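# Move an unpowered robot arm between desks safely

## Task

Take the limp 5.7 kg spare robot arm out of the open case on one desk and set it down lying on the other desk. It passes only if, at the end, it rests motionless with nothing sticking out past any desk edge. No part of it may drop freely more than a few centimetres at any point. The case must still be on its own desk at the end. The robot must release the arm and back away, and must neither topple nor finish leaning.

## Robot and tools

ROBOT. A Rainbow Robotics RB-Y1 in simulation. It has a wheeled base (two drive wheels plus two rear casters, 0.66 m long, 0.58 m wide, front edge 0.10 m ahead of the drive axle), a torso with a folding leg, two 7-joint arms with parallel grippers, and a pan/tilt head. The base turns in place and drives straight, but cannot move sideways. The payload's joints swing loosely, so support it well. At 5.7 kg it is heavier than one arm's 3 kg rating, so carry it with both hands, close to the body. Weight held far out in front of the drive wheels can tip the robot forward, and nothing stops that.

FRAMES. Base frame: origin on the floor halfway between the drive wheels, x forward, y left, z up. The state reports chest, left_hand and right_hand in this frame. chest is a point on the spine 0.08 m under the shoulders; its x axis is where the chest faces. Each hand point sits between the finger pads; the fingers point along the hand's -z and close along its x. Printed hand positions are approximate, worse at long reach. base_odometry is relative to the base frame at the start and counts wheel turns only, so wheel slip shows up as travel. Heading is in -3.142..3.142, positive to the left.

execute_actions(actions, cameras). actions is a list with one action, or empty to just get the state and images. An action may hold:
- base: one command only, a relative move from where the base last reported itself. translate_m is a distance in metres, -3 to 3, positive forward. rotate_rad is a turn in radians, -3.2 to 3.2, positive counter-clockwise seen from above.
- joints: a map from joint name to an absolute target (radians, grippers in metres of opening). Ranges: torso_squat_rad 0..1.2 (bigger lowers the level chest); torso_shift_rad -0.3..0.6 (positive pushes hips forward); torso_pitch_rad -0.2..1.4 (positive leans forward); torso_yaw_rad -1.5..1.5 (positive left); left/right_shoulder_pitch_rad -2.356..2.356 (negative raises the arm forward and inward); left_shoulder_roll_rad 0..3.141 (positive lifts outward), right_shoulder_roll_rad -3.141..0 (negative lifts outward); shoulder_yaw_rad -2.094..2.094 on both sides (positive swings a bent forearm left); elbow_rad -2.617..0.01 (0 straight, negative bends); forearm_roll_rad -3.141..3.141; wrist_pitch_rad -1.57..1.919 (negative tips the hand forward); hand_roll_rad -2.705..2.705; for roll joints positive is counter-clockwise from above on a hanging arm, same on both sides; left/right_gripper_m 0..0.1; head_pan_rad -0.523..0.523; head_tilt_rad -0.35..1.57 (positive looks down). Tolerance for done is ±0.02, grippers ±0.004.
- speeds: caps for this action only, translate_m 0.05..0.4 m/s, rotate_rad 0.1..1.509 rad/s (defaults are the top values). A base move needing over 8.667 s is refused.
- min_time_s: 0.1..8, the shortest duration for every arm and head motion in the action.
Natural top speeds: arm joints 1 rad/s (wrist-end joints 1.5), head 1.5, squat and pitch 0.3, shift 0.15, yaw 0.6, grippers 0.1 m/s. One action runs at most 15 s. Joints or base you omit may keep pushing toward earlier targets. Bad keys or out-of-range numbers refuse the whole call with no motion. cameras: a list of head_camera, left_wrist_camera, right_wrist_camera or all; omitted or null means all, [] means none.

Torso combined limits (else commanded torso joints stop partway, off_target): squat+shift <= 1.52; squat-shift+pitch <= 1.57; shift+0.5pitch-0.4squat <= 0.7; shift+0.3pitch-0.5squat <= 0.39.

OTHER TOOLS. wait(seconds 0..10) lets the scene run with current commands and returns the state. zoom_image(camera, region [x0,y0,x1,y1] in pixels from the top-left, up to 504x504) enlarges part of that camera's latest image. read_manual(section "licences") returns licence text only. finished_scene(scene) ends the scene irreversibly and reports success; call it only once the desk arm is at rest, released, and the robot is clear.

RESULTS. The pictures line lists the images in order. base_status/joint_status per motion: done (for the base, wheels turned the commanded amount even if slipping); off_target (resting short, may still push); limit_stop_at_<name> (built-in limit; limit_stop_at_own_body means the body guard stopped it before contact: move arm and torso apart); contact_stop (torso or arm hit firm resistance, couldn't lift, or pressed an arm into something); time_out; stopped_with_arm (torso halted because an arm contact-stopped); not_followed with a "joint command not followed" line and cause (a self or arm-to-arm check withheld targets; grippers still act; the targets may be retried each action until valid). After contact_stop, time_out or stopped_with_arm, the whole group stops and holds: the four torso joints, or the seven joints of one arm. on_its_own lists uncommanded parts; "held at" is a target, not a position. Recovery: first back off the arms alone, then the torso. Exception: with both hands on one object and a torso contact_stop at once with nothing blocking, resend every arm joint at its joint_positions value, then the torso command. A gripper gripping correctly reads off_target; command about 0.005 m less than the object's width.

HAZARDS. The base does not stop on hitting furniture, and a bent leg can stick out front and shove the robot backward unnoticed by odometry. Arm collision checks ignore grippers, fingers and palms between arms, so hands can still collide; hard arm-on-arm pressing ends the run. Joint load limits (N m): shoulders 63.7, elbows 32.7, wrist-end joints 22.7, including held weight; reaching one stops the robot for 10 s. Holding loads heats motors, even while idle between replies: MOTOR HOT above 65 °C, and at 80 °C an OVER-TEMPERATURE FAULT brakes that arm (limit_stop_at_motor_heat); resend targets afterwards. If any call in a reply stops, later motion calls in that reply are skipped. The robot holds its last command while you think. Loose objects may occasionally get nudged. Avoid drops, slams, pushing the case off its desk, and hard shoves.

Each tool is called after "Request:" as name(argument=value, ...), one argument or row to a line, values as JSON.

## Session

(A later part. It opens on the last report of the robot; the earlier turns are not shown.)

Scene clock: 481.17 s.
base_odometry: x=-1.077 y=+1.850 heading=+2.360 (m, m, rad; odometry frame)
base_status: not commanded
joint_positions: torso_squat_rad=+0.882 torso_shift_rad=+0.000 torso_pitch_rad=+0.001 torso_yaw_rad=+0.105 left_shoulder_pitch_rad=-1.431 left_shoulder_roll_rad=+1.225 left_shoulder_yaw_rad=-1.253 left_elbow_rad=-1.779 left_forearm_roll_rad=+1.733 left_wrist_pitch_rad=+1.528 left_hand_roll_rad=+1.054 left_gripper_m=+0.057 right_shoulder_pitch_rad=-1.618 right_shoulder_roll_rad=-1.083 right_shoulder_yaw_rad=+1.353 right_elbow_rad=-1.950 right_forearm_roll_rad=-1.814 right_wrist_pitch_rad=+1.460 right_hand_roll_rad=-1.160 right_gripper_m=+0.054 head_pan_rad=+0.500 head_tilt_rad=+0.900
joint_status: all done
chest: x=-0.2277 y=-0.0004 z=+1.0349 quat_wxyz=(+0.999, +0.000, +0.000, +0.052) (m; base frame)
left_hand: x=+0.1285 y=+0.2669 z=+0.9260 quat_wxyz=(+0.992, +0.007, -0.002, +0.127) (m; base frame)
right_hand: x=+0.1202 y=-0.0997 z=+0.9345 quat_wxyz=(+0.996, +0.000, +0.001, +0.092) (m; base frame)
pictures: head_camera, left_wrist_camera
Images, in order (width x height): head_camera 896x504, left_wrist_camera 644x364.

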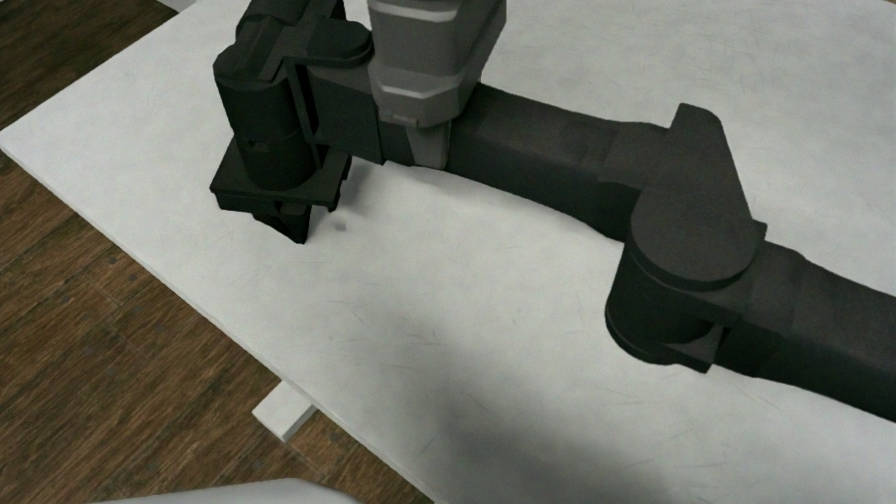

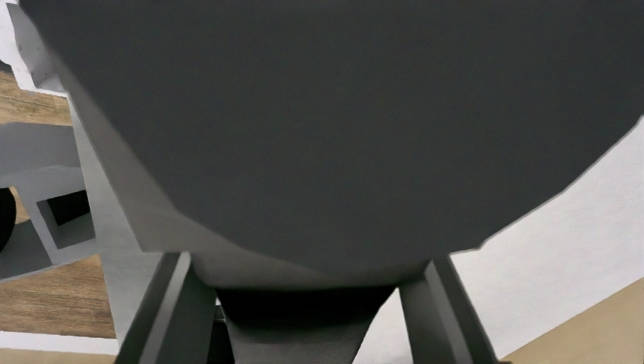

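Request:
execute_actions(
  actions=[
    {"joints":{"torso_yaw_rad":0.02,"torso_squat_rad":0.884}},
  ],
  cameras=["head_camera"],
)

Scene clock: 486.70 s.
base_odometry: x=-1.077 y=+1.850 heading=+2.360 (m, m, rad; odometry frame)
base_status: not commanded
joint_positions: torso_squat_rad=+0.884 torso_shift_rad=+0.000 torso_pitch_rad=+0.001 torso_yaw_rad=+0.020 left_shoulder_pitch_rad=-1.430 left_shoulder_roll_rad=+1.224 left_shoulder_yaw_rad=-1.253 left_elbow_rad=-1.779 left_forearm_roll_rad=+1.732 left_wrist_pitch_rad=+1.528 left_hand_roll_rad=+1.054 left_gripper_m=+0.057 right_shoulder_pitch_rad=-1.618 right_shoulder_roll_rad=-1.083 right_shoulder_yaw_rad=+1.353 right_elbow_rad=-1.950 right_forearm_roll_rad=-1.814 right_wrist_pitch_rad=+1.460 right_hand_roll_rad=-1.160 right_gripper_m=+0.054 head_pan_rad=+0.500 head_tilt_rad=+0.900
joint_status: all done
chest: x=-0.2276 y=-0.0003 z=+1.0338 quat_wxyz=(+1.000, +0.000, +0.000, +0.010) (m; base frame)
left_hand: x=+0.1498 y=+0.2357 z=+0.9244 quat_wxyz=(+0.996, +0.007, -0.002, +0.085) (m; base frame)
right_hand: x=+0.1106 y=-0.1288 z=+0.9335 quat_wxyz=(+0.999, +0.000, +0.001, +0.050) (m; base frame)
pictures: head_camera
Images, in order (width x height): head_camera 896x504.

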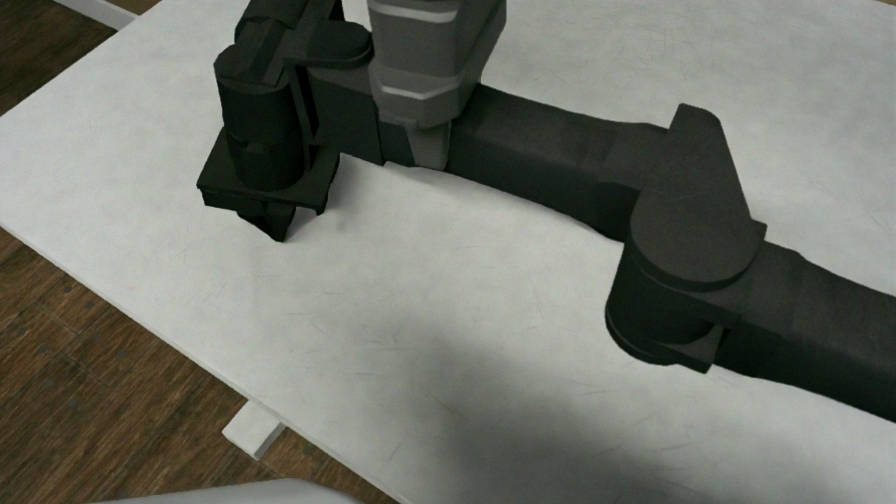

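Working: it's tilting outward.

Request:
execute_actions(
  actions=[
    {"joints":{"torso_yaw_rad":-0.05,"torso_squat_rad":0.9}},
  ],
  cameras=["head_camera"],
)

Request:
execute_actions(
  actions=[
    {"joints":{"torso_yaw_rad":-0.12,"torso_squat_rad":0.925}},
  ],
  cameras=["head_camera","left_wrist_camera"],
)

Scene clock: 491.40 s.
base_odometry: x=-1.077 y=+1.850 heading=+2.360 (m, m, rad; odometry frame)
base_status: not commanded
joint_positions: torso_squat_rad=+0.900 torso_shift_rad=+0.000 torso_pitch_rad=+0.001 torso_yaw_rad=-0.050 left_shoulder_pitch_rad=-1.431 left_shoulder_roll_rad=+1.224 left_shoulder_yaw_rad=-1.253 left_elbow_rad=-1.779 left_forearm_roll_rad=+1.732 left_wrist_pitch_rad=+1.528 left_hand_roll_rad=+1.054 left_gripper_m=+0.057 right_shoulder_pitch_rad=-1.618 right_shoulder_roll_rad=-1.083 right_shoulder_yaw_rad=+1.353 right_elbow_rad=-1.950 right_forearm_roll_rad=-1.814 right_wrist_pitch_rad=+1.460 right_hand_roll_rad=-1.160 right_gripper_m=+0.054 head_pan_rad=+0.500 head_tilt_rad=+0.900
joint_status: all done
chest: x=-0.2276 y=-0.0004 z=+1.0251 quat_wxyz=(+1.000, +0.000, +0.000, -0.025) (m; base frame)
left_hand: x=+0.1654 y=+0.2087 z=+0.9157 quat_wxyz=(+0.999, +0.007, -0.002, +0.050) (m; base frame)
right_hand: x=+0.1008 y=-0.1522 z=+0.9247 quat_wxyz=(+1.000, +0.000, +0.001, +0.015) (m; base frame)
pictures: head_camera
Images, in order (width x height): head_camera 896x504.

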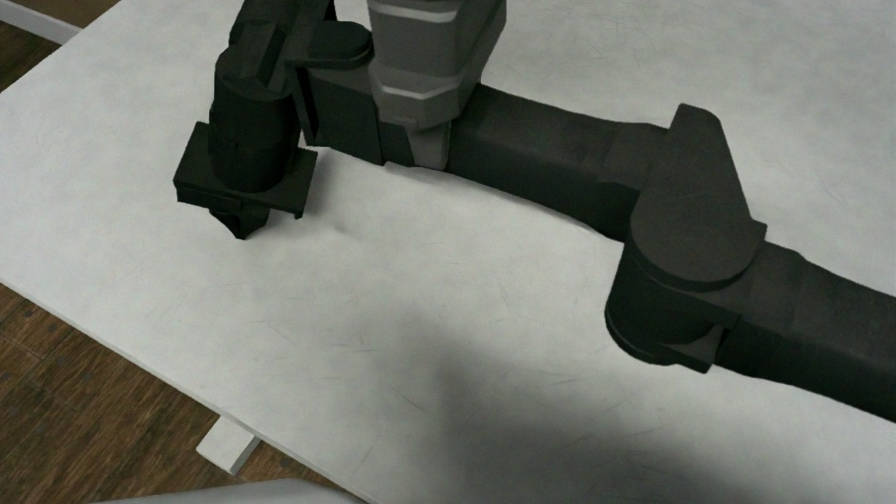

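Scene clock: 492.20 s.
base_odometry: x=-1.077 y=+1.850 heading=+2.360 (m, m, rad; odometry frame)
base_status: not commanded
joint_positions: torso_squat_rad=+0.925 torso_shift_rad=+0.000 torso_pitch_rad=+0.001 torso_yaw_rad=-0.120 left_shoulder_pitch_rad=-1.430 left_shoulder_roll_rad=+1.224 left_shoulder_yaw_rad=-1.254 left_elbow_rad=-1.779 left_forearm_roll_rad=+1.732 left_wrist_pitch_rad=+1.528 left_hand_roll_rad=+1.054 left_gripper_m=+0.057 right_shoulder_pitch_rad=-1.619 right_shoulder_roll_rad=-1.083 right_shoulder_yaw_rad=+1.353 right_elbow_rad=-1.950 right_forearm_roll_rad=-1.814 right_wrist_pitch_rad=+1.460 right_hand_roll_rad=-1.160 right_gripper_m=+0.054 head_pan_rad=+0.500 head_tilt_rad=+0.900
joint_status: all done
chest: x=-0.2276 y=-0.0004 z=+1.0112 quat_wxyz=(+0.998, +0.000, +0.000, -0.060) (m; base frame)
left_hand: x=+0.1790 y=+0.1807 z=+0.9017 quat_wxyz=(+1.000, +0.007, -0.002, +0.015) (m; base frame)
right_hand: x=+0.0894 y=-0.1748 z=+0.9109 quat_wxyz=(+1.000, +0.000, +0.001, -0.020) (m; base frame)
pictures: head_camera, left_wrist_camera
Images, in order (width x height): head_camera 896x504, left_wrist_camera 644x364.

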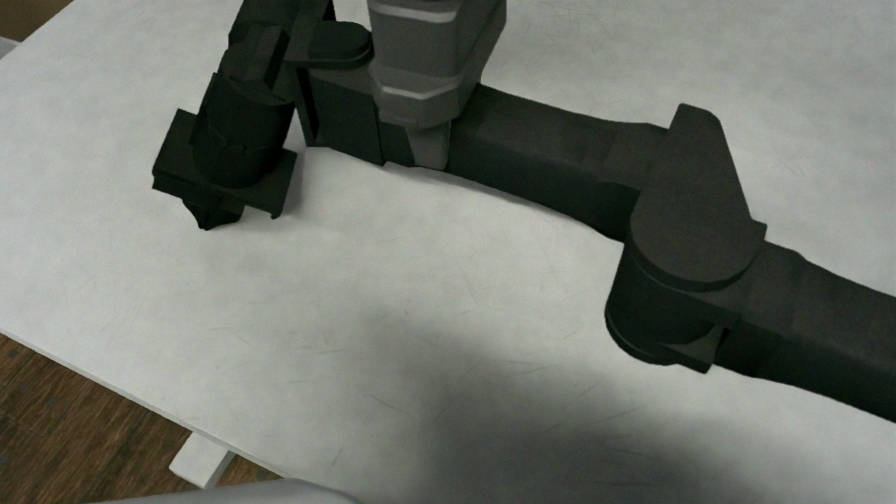

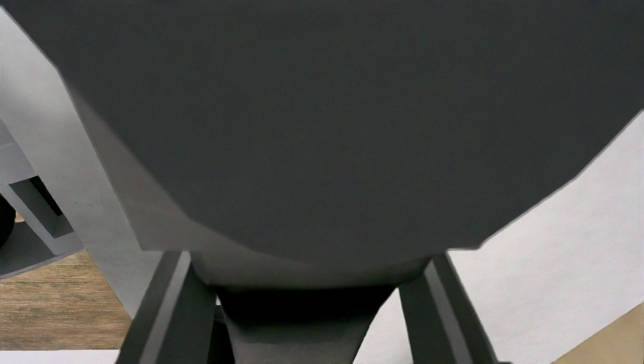

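Request:
execute_actions(
  actions=[
    {"joints":{"torso_yaw_rad":-0.15,"torso_squat_rad":0.98}},
  ],
  cameras=["head_camera","left_wrist_camera"],
)

Request:
execute_actions(
  actions=[
    {"joints":{"torso_squat_rad":1.04,"head_pan_rad":-0.45}},
  ],
)

Scene clock: 496.60 s.
base_odometry: x=-1.077 y=+1.850 heading=+2.360 (m, m, rad; odometry frame)
base_status: not commanded
joint_positions: torso_squat_rad=+0.980 torso_shift_rad=+0.000 torso_pitch_rad=+0.001 torso_yaw_rad=-0.150 left_shoulder_pitch_rad=-1.430 left_shoulder_roll_rad=+1.224 left_shoulder_yaw_rad=-1.254 left_elbow_rad=-1.779 left_forearm_roll_rad=+1.732 left_wrist_pitch_rad=+1.528 left_hand_roll_rad=+1.054 left_gripper_m=+0.057 right_shoulder_pitch_rad=-1.619 right_shoulder_roll_rad=-1.083 right_shoulder_yaw_rad=+1.353 right_elbow_rad=-1.950 right_forearm_roll_rad=-1.814 right_wrist_pitch_rad=+1.460 right_hand_roll_rad=-1.160 right_gripper_m=+0.054 head_pan_rad=+0.500 head_tilt_rad=+0.900
joint_status: all done
chest: x=-0.2276 y=-0.0004 z=+0.9799 quat_wxyz=(+0.997, +0.000, +0.000, -0.075) (m; base frame)
left_hand: x=+0.1842 y=+0.1685 z=+0.8702 quat_wxyz=(+1.000, +0.007, -0.002, +0.000) (m; base frame)
right_hand: x=+0.0840 y=-0.1842 z=+0.8795 quat_wxyz=(+0.999, +0.000, +0.001, -0.035) (m; base frame)
pictures: head_camera, left_wrist_camera
Images, in order (width x height): head_camera 896x504, left_wrist_camera 644x364.

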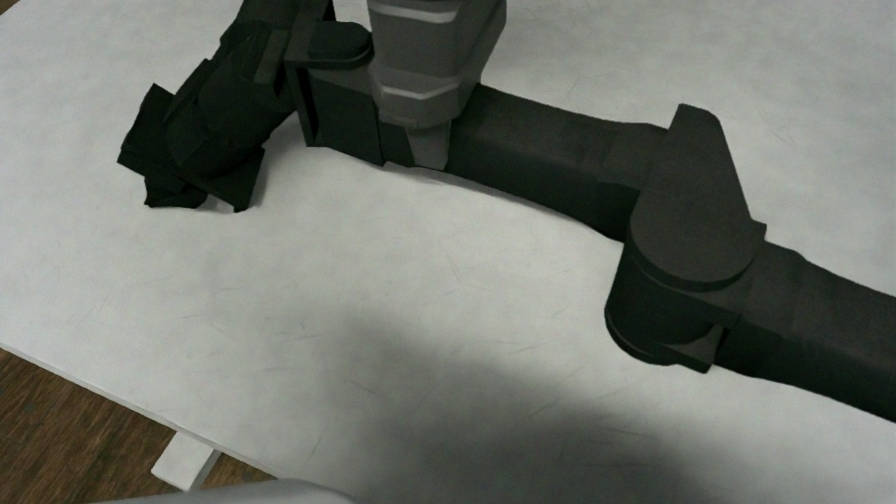

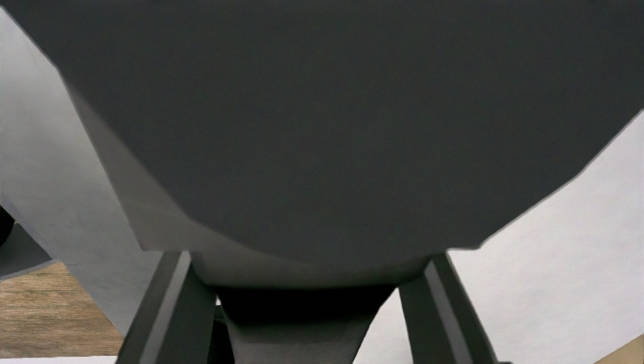

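Scene clock: 497.90 s.
base_odometry: x=-1.077 y=+1.850 heading=+2.360 (m, m, rad; odometry frame)
base_status: not commanded
joint_positions: torso_squat_rad=+1.040 torso_shift_rad=+0.000 torso_pitch_rad=+0.000 torso_yaw_rad=-0.150 left_shoulder_pitch_rad=-1.430 left_shoulder_roll_rad=+1.224 left_shoulder_yaw_rad=-1.254 left_elbow_rad=-1.779 left_forearm_roll_rad=+1.732 left_wrist_pitch_rad=+1.528 left_hand_roll_rad=+1.054 left_gripper_m=+0.057 right_shoulder_pitch_rad=-1.621 right_shoulder_roll_rad=-1.084 right_shoulder_yaw_rad=+1.351 right_elbow_rad=-1.950 right_forearm_roll_rad=-1.814 right_wrist_pitch_rad=+1.460 right_hand_roll_rad=-1.160 right_gripper_m=+0.055 head_pan_rad=-0.450 head_tilt_rad=+0.900
joint_status: all done
chest: x=-0.2279 y=-0.0002 z=+0.9443 quat_wxyz=(+0.997, +0.000, +0.000, -0.075) (m; base frame)
left_hand: x=+0.1841 y=+0.1688 z=+0.8347 quat_wxyz=(+1.000, +0.006, -0.003, +0.000) (m; base frame)
right_hand: x=+0.0845 y=-0.1837 z=+0.8455 quat_wxyz=(+0.999, +0.001, -0.001, -0.035) (m; base frame)
pictures: head_camera, left_wrist_camera, right_wrist_camera
Images, in order (width x height): head_camera 896x504, left_wrist_camera 644x364, right_wrist_camera 644x364.

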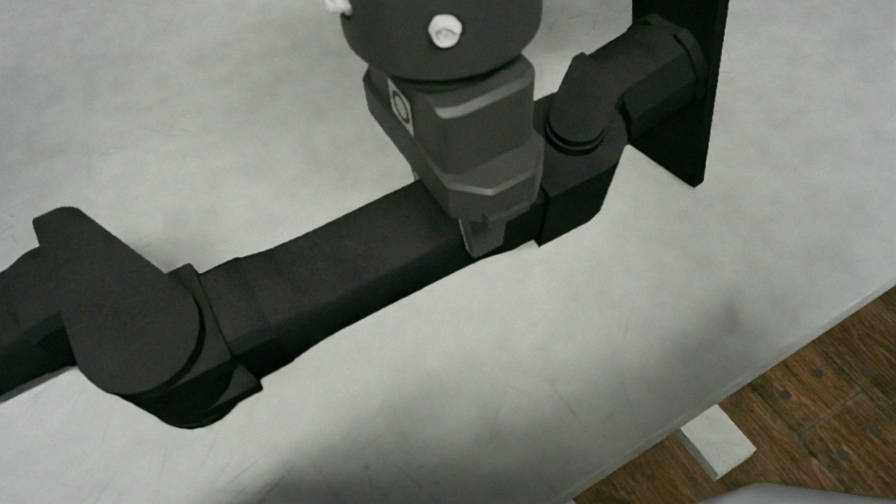

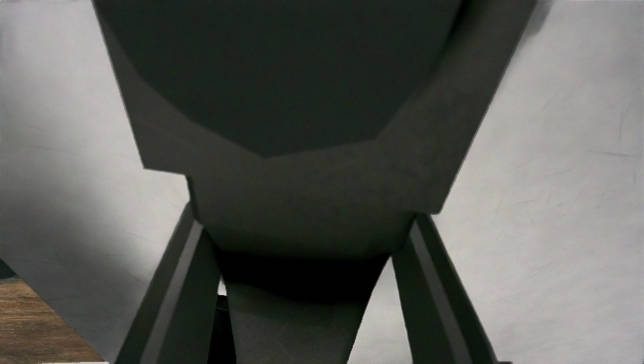

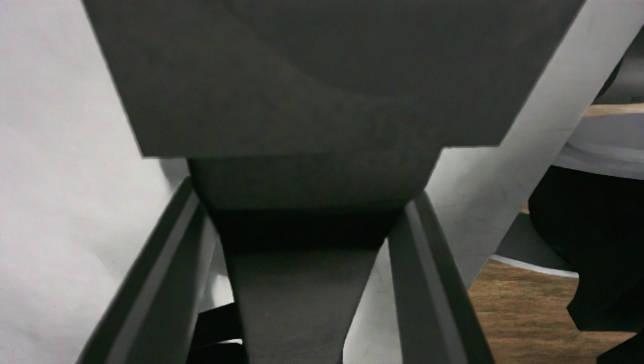

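Request:
execute_actions(
  actions=[
    {"joints":{"torso_squat_rad":1.055,"left_shoulder_pitch_rad":-1.393,"left_shoulder_roll_rad":1.210,"left_shoulder_yaw_rad":-1.258,"left_forearm_roll_rad":1.694,"left_wrist_pitch_rad":1.499,"left_hand_roll_rad":1.059,"head_pan_rad":0.4},"min_time_s":1},
  ],
)

Scene clock: 509.73 s.
base_odometry: x=-1.077 y=+1.850 heading=+2.360 (m, m, rad; odometry frame)
base_status: not commanded
joint_positions: torso_squat_rad=+1.055 torso_shift_rad=+0.000 torso_pitch_rad=-0.001 torso_yaw_rad=-0.150 left_shoulder_pitch_rad=-1.397 left_shoulder_roll_rad=+1.211 left_shoulder_yaw_rad=-1.256 left_elbow_rad=-1.779 left_forearm_roll_rad=+1.695 left_wrist_pitch_rad=+1.500 left_hand_roll_rad=+1.059 left_gripper_m=+0.056 right_shoulder_pitch_rad=-1.620 right_shoulder_roll_rad=-1.083 right_shoulder_yaw_rad=+1.352 right_elbow_rad=-1.949 right_forearm_roll_rad=-1.814 right_wrist_pitch_rad=+1.459 right_hand_roll_rad=-1.160 right_gripper_m=+0.055 head_pan_rad=+0.400 head_tilt_rad=+0.900
joint_status: all done
chest: x=-0.2283 y=-0.0004 z=+0.9352 quat_wxyz=(+0.997, +0.001, +0.000, -0.075) (m; base frame)
left_hand: x=+0.1870 y=+0.1677 z=+0.8119 quat_wxyz=(+1.000, +0.006, -0.008, +0.001) (m; base frame)
right_hand: x=+0.0841 y=-0.1837 z=+0.8361 quat_wxyz=(+0.999, +0.001, -0.001, -0.035) (m; base frame)
pictures: head_camera, left_wrist_camera, right_wrist_camera
Images, in order (width x height): head_camera 896x504, left_wrist_camera 644x364, right_wrist_camera 644x364.

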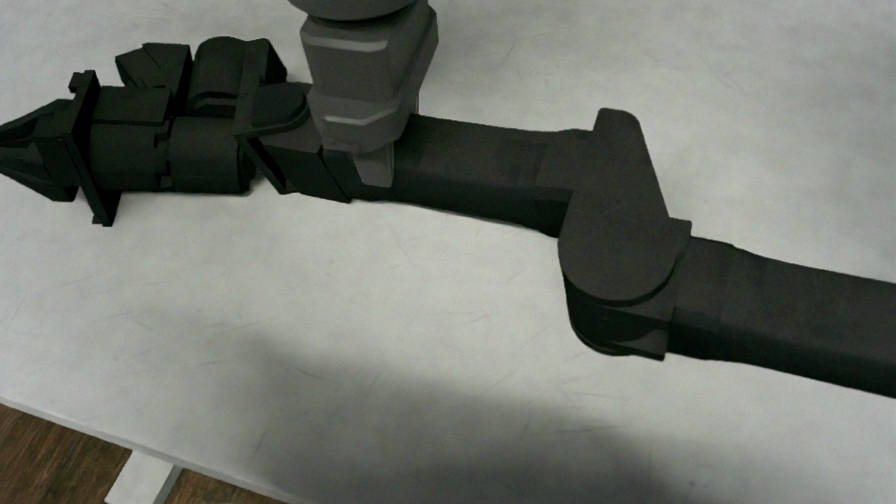

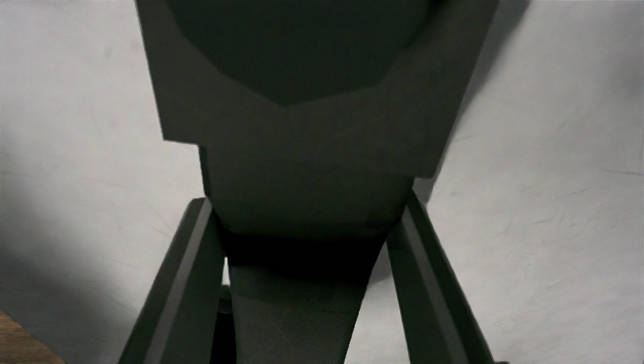

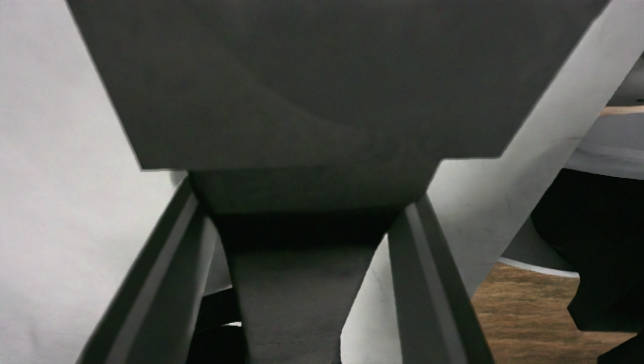

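Request:
execute_actions(
  actions=[
    {"joints":{"left_gripper_m":0.1,"right_gripper_m":0.1,"head_pan_rad":0.1}},
  ],
)

Scene clock: 513.17 s.
base_odometry: x=-1.077 y=+1.850 heading=+2.360 (m, m, rad; odometry frame)
base_status: not commanded
joint_positions: torso_squat_rad=+1.055 torso_shift_rad=+0.000 torso_pitch_rad=+0.000 torso_yaw_rad=-0.150 left_shoulder_pitch_rad=-1.393 left_shoulder_roll_rad=+1.210 left_shoulder_yaw_rad=-1.257 left_elbow_rad=-1.778 left_forearm_roll_rad=+1.694 left_wrist_pitch_rad=+1.499 left_hand_roll_rad=+1.059 left_gripper_m=+0.100 right_shoulder_pitch_rad=-1.620 right_shoulder_roll_rad=-1.084 right_shoulder_yaw_rad=+1.352 right_elbow_rad=-1.950 right_forearm_roll_rad=-1.814 right_wrist_pitch_rad=+1.460 right_hand_roll_rad=-1.160 right_gripper_m=+0.100 head_pan_rad=+0.100 head_tilt_rad=+0.900
joint_status: all done
chest: x=-0.2280 y=-0.0004 z=+0.9352 quat_wxyz=(+0.997, +0.000, +0.000, -0.075) (m; base frame)
left_hand: x=+0.1869 y=+0.1687 z=+0.8099 quat_wxyz=(+1.000, +0.007, -0.006, +0.002) (m; base frame)
right_hand: x=+0.0840 y=-0.1839 z=+0.8360 quat_wxyz=(+0.999, +0.001, +0.000, -0.035) (m; base frame)
pictures: head_camera, left_wrist_camera, right_wrist_camera
Images, in order (width x height): head_camera 896x504, left_wrist_camera 644x364, right_wrist_camera 644x364.

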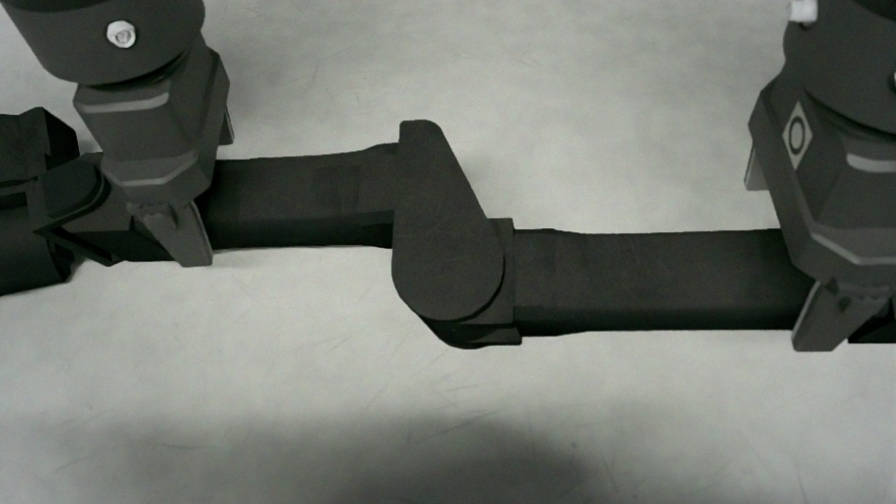

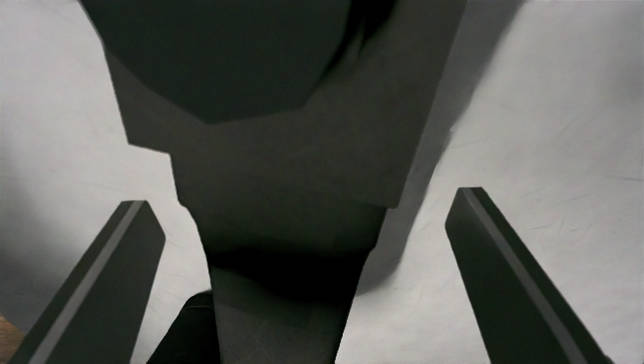

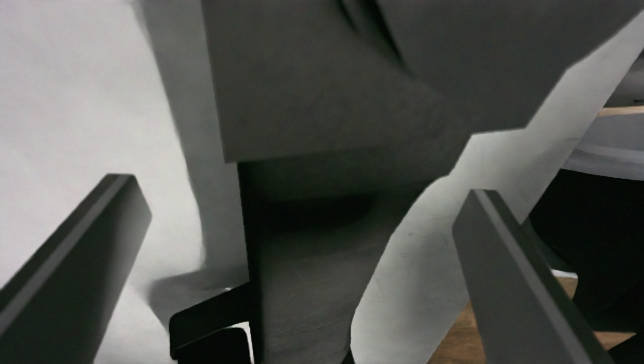

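It settled with a small roll. Rise and back away.

Request:
execute_actions(
  actions=[
    {"joints":{"torso_squat_rad":0.72}},
  ],
  cameras=[],
)

Request:
execute_actions(
  actions=[
    {"base":{"translate_m":-0.8},"joints":{"torso_squat_rad":0.35,"torso_yaw_rad":0,"head_pan_rad":0,"head_tilt_rad":0.6,"left_shoulder_roll_rad":1.5,"right_shoulder_roll_rad":-1.5}},
  ],
  cameras=["head_camera"],
)

Scene clock: 519.17 s.
base_odometry: x=-1.076 y=+1.850 heading=+2.359 (m, m, rad; odometry frame)
base_status: not commanded
joint_positions: torso_squat_rad=+0.720 torso_shift_rad=-0.002 torso_pitch_rad=-0.002 torso_yaw_rad=-0.150 left_shoulder_pitch_rad=-1.393 left_shoulder_roll_rad=+1.210 left_shoulder_yaw_rad=-1.258 left_elbow_rad=-1.778 left_forearm_roll_rad=+1.694 left_wrist_pitch_rad=+1.499 left_hand_roll_rad=+1.059 left_gripper_m=+0.100 right_shoulder_pitch_rad=-1.620 right_shoulder_roll_rad=-1.084 right_shoulder_yaw_rad=+1.352 right_elbow_rad=-1.950 right_forearm_roll_rad=-1.814 right_wrist_pitch_rad=+1.460 right_hand_roll_rad=-1.160 right_gripper_m=+0.100 head_pan_rad=+0.100 head_tilt_rad=+0.900
joint_status: all done
chest: x=-0.2294 y=-0.0005 z=+1.1160 quat_wxyz=(+0.997, +0.001, -0.001, -0.075) (m; base frame)
left_hand: x=+0.1857 y=+0.1686 z=+0.9913 quat_wxyz=(+1.000, +0.007, -0.007, +0.002) (m; base frame)
right_hand: x=+0.0829 y=-0.1842 z=+1.0175 quat_wxyz=(+0.999, +0.001, -0.001, -0.035) (m; base frame)
pictures: none
No camera images: the call's "cameras" was empty. Leave "cameras" out to get every camera's image.

Scene clock: 522.60 s.
base_odometry: x=-0.508 y=+1.286 heading=+2.361 (m, m, rad; odometry frame)
base_status: done
joint_positions: torso_squat_rad=+0.350 torso_shift_rad=+0.000 torso_pitch_rad=+0.000 torso_yaw_rad=+0.000 left_shoulder_pitch_rad=-1.393 left_shoulder_roll_rad=+1.500 left_shoulder_yaw_rad=-1.258 left_elbow_rad=-1.778 left_forearm_roll_rad=+1.694 left_wrist_pitch_rad=+1.499 left_hand_roll_rad=+1.059 left_gripper_m=+0.100 right_shoulder_pitch_rad=-1.620 right_shoulder_roll_rad=-1.500 right_shoulder_yaw_rad=+1.352 right_elbow_rad=-1.950 right_forearm_roll_rad=-1.814 right_wrist_pitch_rad=+1.460 right_hand_roll_rad=-1.160 right_gripper_m=+0.100 head_pan_rad=+0.000 head_tilt_rad=+0.600
joint_status: all done
chest: x=-0.2281 y=-0.0004 z=+1.2475 quat_wxyz=(+1.000, +0.000, +0.000, +0.000) (m; base frame)
left_hand: x=+0.1573 y=+0.3423 z=+1.1634 quat_wxyz=(+0.976, +0.029, -0.055, +0.209) (m; base frame)
right_hand: x=+0.1369 y=-0.2711 z=+1.1992 quat_wxyz=(+0.985, +0.008, -0.071, -0.155) (m; base frame)
pictures: head_camera
Images, in order (width x height): head_camera 896x504.

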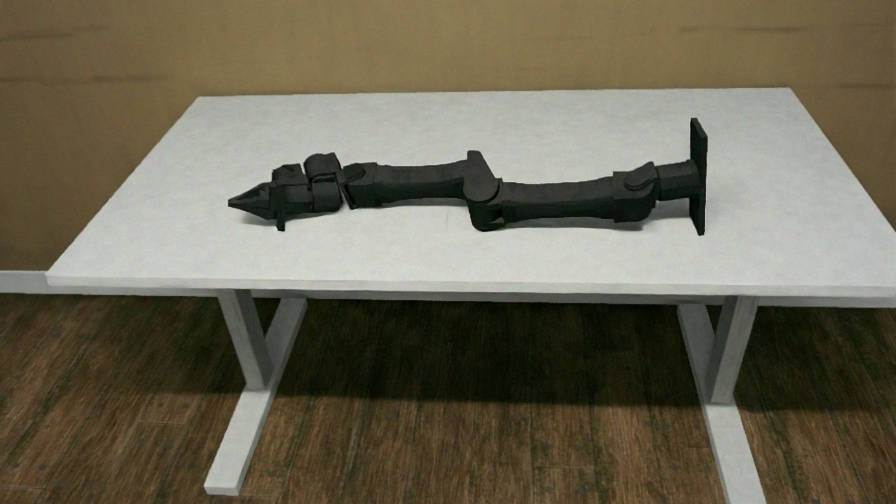

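Request:
finished_scene(
  scene=1,
)

The scene is finished: the task was done.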